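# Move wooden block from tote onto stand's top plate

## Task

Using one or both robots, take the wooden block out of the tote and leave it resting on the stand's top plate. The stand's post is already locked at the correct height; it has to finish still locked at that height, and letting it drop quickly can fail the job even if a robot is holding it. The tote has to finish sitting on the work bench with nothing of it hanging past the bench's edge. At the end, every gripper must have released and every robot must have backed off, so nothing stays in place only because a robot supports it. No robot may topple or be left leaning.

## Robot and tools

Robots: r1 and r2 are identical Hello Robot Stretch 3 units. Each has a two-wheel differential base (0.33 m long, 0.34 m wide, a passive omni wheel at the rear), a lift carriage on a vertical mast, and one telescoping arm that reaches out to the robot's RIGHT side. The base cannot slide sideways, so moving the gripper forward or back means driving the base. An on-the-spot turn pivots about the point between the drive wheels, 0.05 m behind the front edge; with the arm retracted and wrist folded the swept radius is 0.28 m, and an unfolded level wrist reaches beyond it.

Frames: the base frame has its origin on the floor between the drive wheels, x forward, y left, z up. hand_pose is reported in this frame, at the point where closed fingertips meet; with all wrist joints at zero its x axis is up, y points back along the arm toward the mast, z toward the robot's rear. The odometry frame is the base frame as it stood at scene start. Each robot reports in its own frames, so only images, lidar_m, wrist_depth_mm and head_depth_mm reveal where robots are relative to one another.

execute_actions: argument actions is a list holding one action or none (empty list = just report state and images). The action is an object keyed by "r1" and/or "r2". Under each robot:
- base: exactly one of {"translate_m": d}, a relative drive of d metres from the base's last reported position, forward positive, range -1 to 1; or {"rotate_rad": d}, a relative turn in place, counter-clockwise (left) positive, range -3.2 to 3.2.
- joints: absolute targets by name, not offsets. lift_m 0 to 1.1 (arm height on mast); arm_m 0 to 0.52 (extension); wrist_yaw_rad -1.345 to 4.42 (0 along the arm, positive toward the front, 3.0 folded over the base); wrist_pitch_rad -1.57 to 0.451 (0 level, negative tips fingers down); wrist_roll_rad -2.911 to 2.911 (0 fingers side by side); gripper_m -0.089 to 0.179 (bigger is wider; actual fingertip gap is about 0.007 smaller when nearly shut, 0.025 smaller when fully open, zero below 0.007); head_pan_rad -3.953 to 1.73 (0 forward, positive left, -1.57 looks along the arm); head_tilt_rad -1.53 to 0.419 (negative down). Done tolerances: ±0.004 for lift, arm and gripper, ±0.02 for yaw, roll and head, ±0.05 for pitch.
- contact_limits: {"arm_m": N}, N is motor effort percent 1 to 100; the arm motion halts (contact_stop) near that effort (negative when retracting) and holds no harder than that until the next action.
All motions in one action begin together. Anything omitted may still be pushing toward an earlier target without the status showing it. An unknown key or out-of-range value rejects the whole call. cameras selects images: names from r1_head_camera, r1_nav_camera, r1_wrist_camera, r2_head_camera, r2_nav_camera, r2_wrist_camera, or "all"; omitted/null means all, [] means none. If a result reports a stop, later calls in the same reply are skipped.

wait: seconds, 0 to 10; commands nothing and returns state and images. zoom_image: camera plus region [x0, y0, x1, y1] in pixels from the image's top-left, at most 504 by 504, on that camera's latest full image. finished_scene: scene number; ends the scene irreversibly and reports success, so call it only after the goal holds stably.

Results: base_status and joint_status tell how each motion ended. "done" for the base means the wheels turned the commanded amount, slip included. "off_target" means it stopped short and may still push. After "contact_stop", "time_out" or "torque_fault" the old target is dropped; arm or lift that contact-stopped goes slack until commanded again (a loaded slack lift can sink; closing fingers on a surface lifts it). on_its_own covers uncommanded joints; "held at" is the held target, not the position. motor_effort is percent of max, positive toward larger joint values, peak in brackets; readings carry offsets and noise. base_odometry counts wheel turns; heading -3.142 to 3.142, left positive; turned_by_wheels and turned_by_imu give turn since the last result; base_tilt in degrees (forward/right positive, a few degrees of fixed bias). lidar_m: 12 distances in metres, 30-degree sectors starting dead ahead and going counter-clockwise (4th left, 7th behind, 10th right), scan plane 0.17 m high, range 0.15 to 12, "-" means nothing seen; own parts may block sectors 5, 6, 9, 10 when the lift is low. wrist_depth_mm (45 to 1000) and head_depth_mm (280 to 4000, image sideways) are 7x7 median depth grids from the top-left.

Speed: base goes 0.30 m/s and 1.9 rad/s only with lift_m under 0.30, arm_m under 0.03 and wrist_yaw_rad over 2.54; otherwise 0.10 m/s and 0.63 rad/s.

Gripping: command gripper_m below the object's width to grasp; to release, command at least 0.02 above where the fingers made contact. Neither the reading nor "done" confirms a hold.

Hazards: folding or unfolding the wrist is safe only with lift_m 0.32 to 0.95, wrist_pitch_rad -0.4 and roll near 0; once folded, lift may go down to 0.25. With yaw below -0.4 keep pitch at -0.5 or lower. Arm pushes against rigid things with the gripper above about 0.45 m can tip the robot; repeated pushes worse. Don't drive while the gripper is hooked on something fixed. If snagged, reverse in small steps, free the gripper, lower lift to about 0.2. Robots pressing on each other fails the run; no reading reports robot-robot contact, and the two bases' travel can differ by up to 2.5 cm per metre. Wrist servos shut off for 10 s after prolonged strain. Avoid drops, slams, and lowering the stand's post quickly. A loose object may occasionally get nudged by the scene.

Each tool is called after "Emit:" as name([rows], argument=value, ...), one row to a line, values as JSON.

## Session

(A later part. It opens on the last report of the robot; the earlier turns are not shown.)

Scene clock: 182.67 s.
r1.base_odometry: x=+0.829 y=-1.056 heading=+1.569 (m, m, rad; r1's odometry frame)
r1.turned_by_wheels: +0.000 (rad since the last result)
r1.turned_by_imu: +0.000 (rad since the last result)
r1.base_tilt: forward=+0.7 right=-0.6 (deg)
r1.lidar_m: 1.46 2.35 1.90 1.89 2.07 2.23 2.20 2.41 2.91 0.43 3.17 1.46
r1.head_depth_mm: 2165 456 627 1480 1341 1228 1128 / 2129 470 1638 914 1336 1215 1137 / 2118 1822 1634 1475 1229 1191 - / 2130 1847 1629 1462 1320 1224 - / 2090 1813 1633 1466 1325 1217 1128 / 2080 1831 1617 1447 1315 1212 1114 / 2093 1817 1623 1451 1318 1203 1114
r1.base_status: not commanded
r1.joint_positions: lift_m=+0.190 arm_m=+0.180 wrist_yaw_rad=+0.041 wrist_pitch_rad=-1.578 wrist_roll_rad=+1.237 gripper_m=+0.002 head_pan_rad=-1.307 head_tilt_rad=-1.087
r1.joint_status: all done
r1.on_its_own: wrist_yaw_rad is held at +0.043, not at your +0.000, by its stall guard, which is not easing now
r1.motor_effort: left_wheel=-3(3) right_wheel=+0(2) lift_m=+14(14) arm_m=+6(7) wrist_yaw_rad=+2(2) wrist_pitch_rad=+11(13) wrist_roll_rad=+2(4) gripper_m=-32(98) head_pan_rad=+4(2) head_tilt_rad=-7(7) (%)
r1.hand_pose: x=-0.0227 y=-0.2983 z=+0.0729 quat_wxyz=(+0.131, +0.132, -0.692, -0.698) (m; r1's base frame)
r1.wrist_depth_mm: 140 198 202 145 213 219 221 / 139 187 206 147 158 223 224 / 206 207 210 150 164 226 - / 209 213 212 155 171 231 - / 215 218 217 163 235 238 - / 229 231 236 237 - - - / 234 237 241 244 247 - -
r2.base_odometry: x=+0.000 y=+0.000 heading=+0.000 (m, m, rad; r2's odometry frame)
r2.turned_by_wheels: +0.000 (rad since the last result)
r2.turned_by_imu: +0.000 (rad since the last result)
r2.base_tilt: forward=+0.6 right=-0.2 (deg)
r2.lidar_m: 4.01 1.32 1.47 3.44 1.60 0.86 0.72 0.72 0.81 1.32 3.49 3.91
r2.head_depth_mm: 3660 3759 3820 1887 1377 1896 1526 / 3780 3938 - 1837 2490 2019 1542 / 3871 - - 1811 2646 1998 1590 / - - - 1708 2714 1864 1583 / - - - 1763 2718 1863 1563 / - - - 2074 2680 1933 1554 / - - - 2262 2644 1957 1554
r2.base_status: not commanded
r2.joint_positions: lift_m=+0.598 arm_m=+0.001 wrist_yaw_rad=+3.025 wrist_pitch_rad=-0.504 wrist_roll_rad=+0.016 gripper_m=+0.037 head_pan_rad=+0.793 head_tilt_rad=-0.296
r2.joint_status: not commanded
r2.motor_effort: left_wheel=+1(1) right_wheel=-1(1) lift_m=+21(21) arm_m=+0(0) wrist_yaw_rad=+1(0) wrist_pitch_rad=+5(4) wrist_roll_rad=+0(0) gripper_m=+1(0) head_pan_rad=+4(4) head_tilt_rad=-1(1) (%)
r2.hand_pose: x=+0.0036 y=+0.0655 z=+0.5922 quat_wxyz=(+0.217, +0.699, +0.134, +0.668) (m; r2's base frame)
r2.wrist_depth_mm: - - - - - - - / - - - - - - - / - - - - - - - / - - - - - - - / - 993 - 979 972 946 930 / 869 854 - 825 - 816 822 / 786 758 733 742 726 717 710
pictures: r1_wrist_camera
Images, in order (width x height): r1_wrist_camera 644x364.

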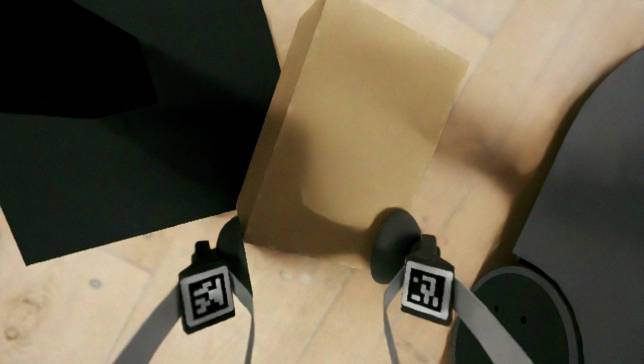

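Emit:
execute_actions([
  {"r1":{"joints":{"lift_m":1.1,"arm_m":0.0,"head_tilt_rad":-0.4}}},
], cameras=["r1_wrist_camera","r1_head_camera"])

Scene clock: 197.40 s.
r1.base_odometry: x=+0.829 y=-1.056 heading=+1.569 (m, m, rad; r1's odometry frame)
r1.turned_by_wheels: +0.000 (rad since the last result)
r1.turned_by_imu: -0.002 (rad since the last result)
r1.base_tilt: forward=+0.7 right=-0.5 (deg)
r1.lidar_m: 1.47 2.36 1.91 1.89 2.07 2.22 2.21 2.41 2.90 0.43 3.18 1.46
r1.head_depth_mm: 2458 2597 2769 2962 2434 470 524 / 2531 2675 2839 3091 2406 505 1508 / 2625 2812 2927 3145 2365 1811 1466 / 2768 2915 3146 3245 2381 1804 1453 / 2803 3064 3258 3381 2383 1799 1465 / 2902 3160 3372 3459 2384 1816 1454 / 3054 3291 3565 3460 2378 1810 1464
r1.base_status: not commanded
r1.joint_positions: lift_m=+1.100 arm_m=+0.000 wrist_yaw_rad=+0.042 wrist_pitch_rad=-1.549 wrist_roll_rad=+1.238 gripper_m=+0.026 head_pan_rad=-1.307 head_tilt_rad=-0.408
r1.joint_status: all done
r1.on_its_own: wrist_yaw_rad is held at +0.043, not at your +0.000, by its stall guard, which is not easing now; gripper_m is held at +0.026, not at your +0.000, by its stall guard, which is not easing now
r1.motor_effort: left_wheel=-3(3) right_wheel=+1(1) lift_m=+22(22) arm_m=-6(6) wrist_yaw_rad=+0(1) wrist_pitch_rad=+0(11) wrist_roll_rad=+1(2) gripper_m=-1(22) head_pan_rad=+2(2) head_tilt_rad=+4(41) (%)
r1.hand_pose: x=-0.0224 y=-0.1267 z=+0.9818 quat_wxyz=(+0.133, +0.130, -0.702, -0.687) (m; r1's base frame)
r1.wrist_depth_mm: - - - - - - - / - 623 - - - - - / - - - - - - - / - - - - - - - / - - - - - - - / - - - - - - - / - - - - - - -
r2.base_odometry: x=+0.000 y=+0.000 heading=+0.000 (m, m, rad; r2's odometry frame)
r2.turned_by_wheels: +0.000 (rad since the last result)
r2.turned_by_imu: -0.002 (rad since the last result)
r2.base_tilt: forward=+0.6 right=-0.2 (deg)
r2.lidar_m: 4.00 1.32 1.48 3.44 1.61 0.86 0.72 0.72 0.81 1.31 3.49 3.89
r2.head_depth_mm: 3606 3729 3889 1855 1371 1911 1518 / 3745 3892 - 1846 2508 2033 1540 / 3947 - - 1792 2601 2009 1580 / - - - 1693 2754 1844 1565 / - - - 1753 2715 1855 1564 / - - - 2045 2679 1932 1553 / - - - 2272 2683 1960 1555
r2.base_status: not commanded
r2.joint_positions: lift_m=+0.598 arm_m=+0.001 wrist_yaw_rad=+3.025 wrist_pitch_rad=-0.504 wrist_roll_rad=+0.016 gripper_m=+0.037 head_pan_rad=+0.793 head_tilt_rad=-0.296
r2.joint_status: not commanded
r2.motor_effort: left_wheel=+0(0) right_wheel=+0(0) lift_m=+21(21) arm_m=+0(0) wrist_yaw_rad=+1(0) wrist_pitch_rad=+5(5) wrist_roll_rad=+0(0) gripper_m=-2(0) head_pan_rad=+4(5) head_tilt_rad=-1(1) (%)
r2.hand_pose: x=+0.0036 y=+0.0655 z=+0.5922 quat_wxyz=(+0.217, +0.699, +0.134, +0.668) (m; r2's base frame)
r2.wrist_depth_mm: - - - - - - - / - - - - - - - / - - - - - - - / - - - - - - - / - 989 - 976 986 959 947 / 866 861 - 826 - 825 819 / 762 753 721 747 725 720 734
pictures: r1_head_camera (sideways: a quarter turn clockwise sets it upright), r1_wrist_camera
Images, in order (width x height): r1_head_camera 896x504, r1_wrist_camera 644x364.

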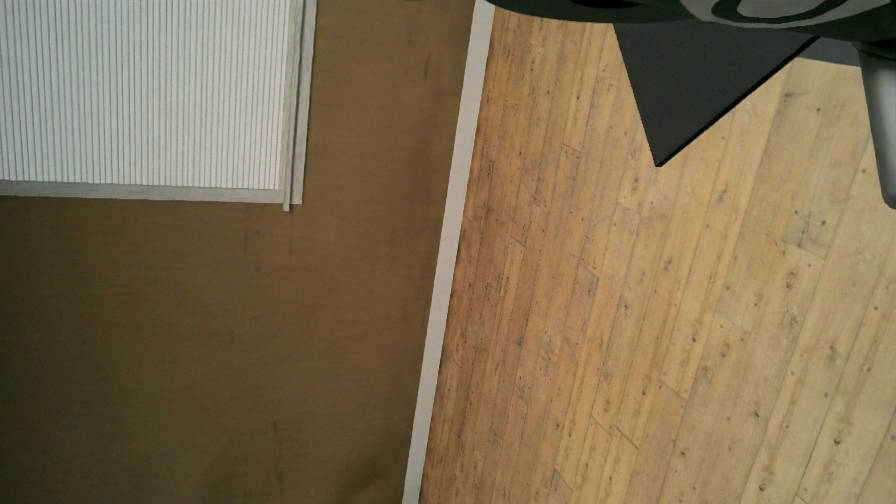

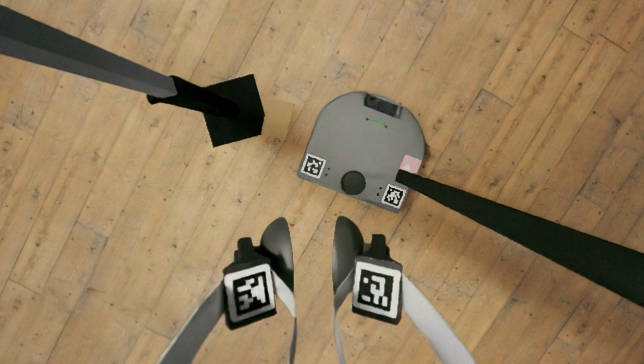

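Emit:
execute_actions([
  {"r1":{"base":{"translate_m":-0.04},"joints":{"lift_m":0.3,"arm_m":0.19,"gripper_m":0.12,"head_tilt_rad":-1.1}}},
], cameras=["r1_wrist_camera"])

Scene clock: 208.87 s.
r1.base_odometry: x=+0.829 y=-1.096 heading=+1.568 (m, m, rad; r1's odometry frame)
r1.turned_by_wheels: +0.000 (rad since the last result)
r1.turned_by_imu: -0.004 (rad since the last result)
r1.base_tilt: forward=+0.8 right=-0.7 (deg)
r1.lidar_m: 1.50 2.36 1.91 1.90 2.08 2.18 2.17 2.37 2.90 0.42 3.15 1.51
r1.head_depth_mm: 2150 - - 1482 1348 1225 1126 / 2145 460 - 1469 1326 1227 1138 / 2144 1758 1679 1412 1291 1206 - / 2152 1848 1635 1463 1310 1216 - / 2117 1860 1612 1462 1321 1211 1119 / 2090 1825 1633 1458 1320 1212 1113 / 2082 1818 1624 1450 1315 1200 1110
r1.base_status: done
r1.joint_positions: lift_m=+0.848 arm_m=+0.189 wrist_yaw_rad=+0.047 wrist_pitch_rad=-1.553 wrist_roll_rad=+1.238 gripper_m=+0.120 head_pan_rad=-1.306 head_tilt_rad=-1.088
r1.joint_status: lift_m contact_stop (moved -0.252 of -0.800); the others done
r1.on_its_own: wrist_yaw_rad is held at +0.043, not at your +0.000, by its stall guard, which is not easing now; lift_m is slack since a contact_stop, until your next command for it (your +0.300 is given up)
r1.motor_effort: left_wheel=-2(9) right_wheel=+2(11) lift_m=+18(26) arm_m=+8(10) wrist_yaw_rad=-5(6) wrist_pitch_rad=+1(10) wrist_roll_rad=+1(1) gripper_m=-1(80) head_pan_rad=+2(2) head_tilt_rad=-7(45) (%)
r1.hand_pose: x=-0.0225 y=-0.3145 z=+0.7302 quat_wxyz=(+0.134, +0.132, -0.700, -0.689) (m; r1's base frame)
r1.wrist_depth_mm: 796 809 828 811 813 829 824 / 836 826 832 841 824 842 844 / 147 218 585 844 827 856 870 / 855 858 860 857 - - 875 / 865 887 895 886 888 890 892 / 864 893 889 910 912 891 918 / 899 923 926 929 934 938 940
r2.base_odometry: x=+0.000 y=+0.000 heading=+0.000 (m, m, rad; r2's odometry frame)
r2.turned_by_wheels: +0.000 (rad since the last result)
r2.turned_by_imu: -0.001 (rad since the last result)
r2.base_tilt: forward=+0.5 right=-0.1 (deg)
r2.lidar_m: 4.02 1.31 1.48 3.44 1.60 0.86 0.72 0.72 0.81 1.32 3.48 3.92
r2.head_depth_mm: 3479 3711 3932 1871 1379 1901 1514 / 3752 3931 - 1832 2505 2040 1547 / 3984 - - 1805 2612 2018 1587 / - - - 1686 2732 1849 1569 / - - - 1756 2721 1842 1573 / - - - 2038 2687 1911 1560 / - - - 2269 2646 1952 1551
r2.base_status: not commanded
r2.joint_positions: lift_m=+0.598 arm_m=+0.001 wrist_yaw_rad=+3.025 wrist_pitch_rad=-0.504 wrist_roll_rad=+0.016 gripper_m=+0.037 head_pan_rad=+0.793 head_tilt_rad=-0.296
r2.joint_status: not commanded
r2.motor_effort: left_wheel=+1(1) right_wheel=-1(1) lift_m=+21(21) arm_m=+0(0) wrist_yaw_rad=+0(1) wrist_pitch_rad=+5(5) wrist_roll_rad=+0(0) gripper_m=+0(1) head_pan_rad=+4(4) head_tilt_rad=-1(1) (%)
r2.hand_pose: x=+0.0036 y=+0.0655 z=+0.5922 quat_wxyz=(+0.217, +0.699, +0.134, +0.668) (m; r2's base frame)
r2.wrist_depth_mm: - - - - - - - / - - - - - - - / - - - - - - - / - - - - - - - / - 965 - 960 976 936 897 / 871 851 - 814 - 837 816 / 772 766 743 744 732 721 722
pictures: r1_wrist_camera
Images, in order (width x height): r1_wrist_camera 644x364.

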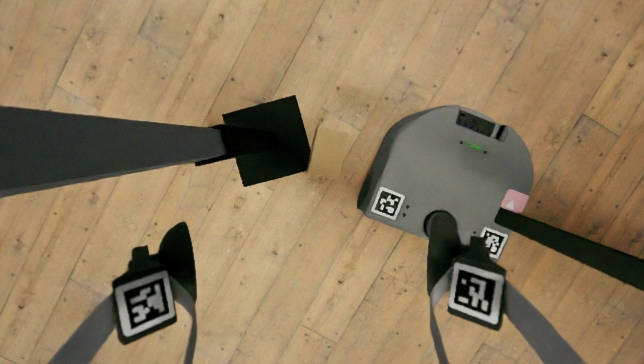

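Emit:
execute_actions([
  {"r1":{"joints":{"lift_m":0.88,"arm_m":0.0}}},
], cameras=[])

Emit:
execute_actions([
  {"r1":{"joints":{"lift_m":0.3}}},
], cameras=[])

Emit:
execute_actions([
  {"r1":{"joints":{"arm_m":0.19}}},
], cameras=["r1_wrist_camera"])

Scene clock: 218.40 s.
r1.base_odometry: x=+0.829 y=-1.096 heading=+1.569 (m, m, rad; r1's odometry frame)
r1.turned_by_wheels: +0.000 (rad since the last result)
r1.turned_by_imu: -0.001 (rad since the last result)
r1.base_tilt: forward=+0.8 right=-0.6 (deg)
r1.lidar_m: 1.50 2.36 1.91 1.90 2.07 2.19 2.17 2.37 2.91 0.42 3.16 1.51
r1.head_depth_mm: 2168 455 1650 - - 1202 1125 / 2152 451 617 - - 1203 1143 / 2120 1736 1647 1426 1086 - - / 2119 1836 1629 1468 1326 1221 - / 2086 1831 1615 1460 1324 1210 1115 / 2113 1839 1629 1443 1321 1213 1110 / 2108 1817 1604 1429 1321 1203 1109
r1.base_status: not commanded
r1.joint_positions: lift_m=+0.880 arm_m=+0.000 wrist_yaw_rad=+0.044 wrist_pitch_rad=-1.551 wrist_roll_rad=+1.238 gripper_m=+0.120 head_pan_rad=-1.306 head_tilt_rad=-1.088
r1.joint_status: all done
r1.on_its_own: wrist_yaw_rad is held at +0.043, not at your +0.000, by its stall guard, which is not easing now
r1.motor_effort: left_wheel=-2(3) right_wheel=+1(2) lift_m=+22(24) arm_m=-5(7) wrist_yaw_rad=-2(5) wrist_pitch_rad=+1(2) wrist_roll_rad=+1(1) gripper_m=-1(0) head_pan_rad=+2(1) head_tilt_rad=-7(7) (%)
r1.hand_pose: x=-0.0224 y=-0.1262 z=+0.7618 quat_wxyz=(+0.134, +0.131, -0.701, -0.688) (m; r1's base frame)
r1.wrist_depth_mm: 834 829 819 842 847 837 871 / 375 852 860 859 856 854 881 / 862 868 862 878 - 902 895 / 881 903 910 901 - 883 920 / 895 899 904 902 915 924 935 / 926 929 919 935 936 933 964 / 937 949 961 980 953 962 976
r2.base_odometry: x=+0.000 y=+0.000 heading=+0.000 (m, m, rad; r2's odometry frame)
r2.turned_by_wheels: +0.000 (rad since the last result)
r2.turned_by_imu: -0.001 (rad since the last result)
r2.base_tilt: forward=+0.5 right=-0.3 (deg)
r2.lidar_m: 4.02 1.32 1.48 3.45 1.60 0.86 0.72 0.72 0.81 1.32 3.49 3.93
r2.head_depth_mm: 3561 3706 3923 1849 1376 1901 1512 / 3780 3902 - 1821 2525 2034 1550 / 3969 - - 1817 2604 2008 1576 / - - - 1692 2732 1848 1566 / - - - 1763 2759 1838 1562 / - - - 2051 2639 1925 1559 / - - - 2251 2627 1947 1557
r2.base_status: not commanded
r2.joint_positions: lift_m=+0.598 arm_m=+0.001 wrist_yaw_rad=+3.025 wrist_pitch_rad=-0.504 wrist_roll_rad=+0.016 gripper_m=+0.037 head_pan_rad=+0.793 head_tilt_rad=-0.296
r2.joint_status: not commanded
r2.motor_effort: left_wheel=+1(1) right_wheel=-1(0) lift_m=+21(21) arm_m=+0(0) wrist_yaw_rad=+1(1) wrist_pitch_rad=+5(5) wrist_roll_rad=+0(0) gripper_m=+1(1) head_pan_rad=+5(5) head_tilt_rad=-1(2) (%)
r2.hand_pose: x=+0.0036 y=+0.0655 z=+0.5922 quat_wxyz=(+0.217, +0.699, +0.134, +0.668) (m; r2's base frame)
r2.wrist_depth_mm: - - - - - - - / - - - - - - - / - - - - - - - / - - - - - - - / 990 996 - 970 - 938 930 / 866 860 - 824 - 813 802 / 747 739 743 755 744 739 722
pictures: none
No camera images: the call's "cameras" was empty. Leave "cameras" out to get every camera's image.

Scene clock: 224.50 s.
r1.base_odometry: x=+0.829 y=-1.096 heading=+1.569 (m, m, rad; r1's odometry frame)
r1.turned_by_wheels: +0.000 (rad since the last result)
r1.turned_by_imu: -0.001 (rad since the last result)
r1.base_tilt: forward=+0.8 right=-0.6 (deg)
r1.lidar_m: 1.50 2.36 1.92 1.90 2.08 2.18 2.17 2.37 2.91 0.42 3.16 1.51
r1.head_depth_mm: 2140 455 1656 1491 1338 1225 1129 / 2152 452 617 1452 1331 1231 1132 / 2123 1745 1646 1410 1298 1199 - / 2124 1839 1637 1460 1315 1217 - / 2105 1830 1625 1463 1320 1217 1117 / 2077 1812 1616 1460 1326 1206 1115 / 2095 1818 1622 1446 1317 1213 1104
r1.base_status: not commanded
r1.joint_positions: lift_m=+0.300 arm_m=+0.000 wrist_yaw_rad=+0.044 wrist_pitch_rad=-1.551 wrist_roll_rad=+1.238 gripper_m=+0.120 head_pan_rad=-1.306 head_tilt_rad=-1.088
r1.joint_status: all done
r1.on_its_own: wrist_yaw_rad is held at +0.043, not at your +0.000, by its stall guard, which is not easing now
r1.motor_effort: left_wheel=-1(2) right_wheel=+1(1) lift_m=+14(18) arm_m=-5(5) wrist_yaw_rad=-2(2) wrist_pitch_rad=+0(0) wrist_roll_rad=+1(1) gripper_m=+0(0) head_pan_rad=+3(2) head_tilt_rad=-7(7) (%)
r1.hand_pose: x=-0.0224 y=-0.1262 z=+0.1823 quat_wxyz=(+0.134, +0.131, -0.701, -0.688) (m; r1's base frame)
r1.wrist_depth_mm: 303 256 313 317 - - - / 306 258 319 - - - - / 315 261 325 - - - - / 331 334 335 - - - - / 339 338 337 - - - - / 343 340 - - - - - / 350 354 358 - - - -
r2.base_odometry: x=+0.000 y=+0.000 heading=+0.000 (m, m, rad; r2's odometry frame)
r2.turned_by_wheels: +0.000 (rad since the last result)
r2.turned_by_imu: -0.001 (rad since the last result)
r2.base_tilt: forward=+0.7 right=-0.1 (deg)
r2.lidar_m: 4.01 1.31 1.48 3.45 1.60 0.86 0.72 0.72 0.81 1.32 3.48 3.92
r2.head_depth_mm: 3524 3704 3871 1851 1382 1900 1515 / 3737 3902 - 1834 2496 2045 1541 / 3926 - - 1812 2630 2009 1568 / - - - 1694 2720 1872 1572 / - - - 1756 2690 1854 1574 / - - - 2086 2672 1905 1569 / - - - 2268 2663 1960 1546
r2.base_status: not commanded
r2.joint_positions: lift_m=+0.598 arm_m=+0.001 wrist_yaw_rad=+3.025 wrist_pitch_rad=-0.504 wrist_roll_rad=+0.016 gripper_m=+0.037 head_pan_rad=+0.793 head_tilt_rad=-0.296
r2.joint_status: not commanded
r2.motor_effort: left_wheel=+1(1) right_wheel=-1(1) lift_m=+21(21) arm_m=+0(0) wrist_yaw_rad=+1(0) wrist_pitch_rad=+5(5) wrist_roll_rad=+1(0) gripper_m=+1(0) head_pan_rad=+4(5) head_tilt_rad=-1(2) (%)
r2.hand_pose: x=+0.0036 y=+0.0655 z=+0.5922 quat_wxyz=(+0.217, +0.699, +0.134, +0.668) (m; r2's base frame)
r2.wrist_depth_mm: - - - - - - - / - - - - - - - / - - - - - - - / - - - - - - - / - 986 - 958 977 958 943 / 868 854 - 821 - 815 818 / 759 749 732 748 735 729 727
pictures: none
No camera images: the call's "cameras" was empty. Leave "cameras" out to get every camera's image.

Scene clock: 227.13 s.
r1.base_odometry: x=+0.829 y=-1.096 heading=+1.569 (m, m, rad; r1's odometry frame)
r1.turned_by_wheels: +0.000 (rad since the last result)
r1.turned_by_imu: +0.000 (rad since the last result)
r1.base_tilt: forward=+0.9 right=-0.5 (deg)
r1.lidar_m: 1.50 2.37 1.91 1.90 2.07 2.19 2.16 2.37 2.91 0.42 3.16 1.50
r1.head_depth_mm: 2160 454 1644 1473 1338 1223 1126 / 2144 451 617 1450 1364 1226 1139 / 2113 477 1631 1413 1279 1200 - / 2120 1843 1612 1465 1323 1219 - / 2109 1844 1613 1456 1326 1205 1116 / 2096 1831 1616 1449 1322 1204 1116 / 2058 1833 1610 1445 1309 1205 1110
r1.base_status: not commanded
r1.joint_positions: lift_m=+0.300 arm_m=+0.190 wrist_yaw_rad=+0.043 wrist_pitch_rad=-1.551 wrist_roll_rad=+1.238 gripper_m=+0.120 head_pan_rad=-1.306 head_tilt_rad=-1.088
r1.joint_status: all done
r1.on_its_own: wrist_yaw_rad is held at +0.043, not at your +0.000, by its stall guard, which is not easing now
r1.motor_effort: left_wheel=-1(2) right_wheel=+1(1) lift_m=+14(14) arm_m=+6(5) wrist_yaw_rad=-1(2) wrist_pitch_rad=+0(1) wrist_roll_rad=+1(1) gripper_m=+0(0) head_pan_rad=+2(3) head_tilt_rad=-7(7) (%)
r1.hand_pose: x=-0.0224 y=-0.3154 z=+0.1823 quat_wxyz=(+0.133, +0.131, -0.701, -0.688) (m; r1's base frame)
r1.wrist_depth_mm: 311 310 312 317 317 319 320 / 316 311 309 322 324 325 323 / 138 194 316 267 326 330 - / 137 249 325 268 338 - - / 340 330 332 275 340 - - / 345 343 347 346 348 - - / 349 356 354 356 357 - -
r2.base_odometry: x=+0.000 y=+0.000 heading=+0.000 (m, m, rad; r2's odometry frame)
r2.turned_by_wheels: +0.000 (rad since the last result)
r2.turned_by_imu: +0.000 (rad since the last result)
r2.base_tilt: forward=+0.6 right=-0.4 (deg)
r2.lidar_m: 4.01 1.31 1.48 3.45 1.60 0.86 0.72 0.72 0.81 1.32 3.48 3.92
r2.head_depth_mm: 3536 3708 3972 1856 1389 1886 1520 / 3782 3873 - 1821 2520 2023 1536 / 3946 - - 1809 2596 2002 1584 / - - - 1692 2683 1864 1576 / - - - 1742 2720 1843 1557 / - - - 2042 2685 1920 1558 / - - - 2274 2629 1966 1552
r2.base_status: not commanded
r2.joint_positions: lift_m=+0.598 arm_m=+0.001 wrist_yaw_rad=+3.025 wrist_pitch_rad=-0.504 wrist_roll_rad=+0.016 gripper_m=+0.037 head_pan_rad=+0.793 head_tilt_rad=-0.296
r2.joint_status: not commanded
r2.motor_effort: left_wheel=+1(1) right_wheel=-1(1) lift_m=+21(21) arm_m=+0(0) wrist_yaw_rad=+1(0) wrist_pitch_rad=+4(5) wrist_roll_rad=+1(1) gripper_m=+0(1) head_pan_rad=+5(4) head_tilt_rad=-1(1) (%)
r2.hand_pose: x=+0.0036 y=+0.0655 z=+0.5922 quat_wxyz=(+0.217, +0.699, +0.134, +0.668) (m; r2's base frame)
r2.wrist_depth_mm: - - - - - - - / - - - - - - - / - - - - - - - / - - - - - - - / 990 - - 944 948 926 917 / 881 883 - 842 - 820 808 / 762 768 734 752 729 740 701
pictures: r1_wrist_camera
Images, in order (width x height): r1_wrist_camera 644x364.

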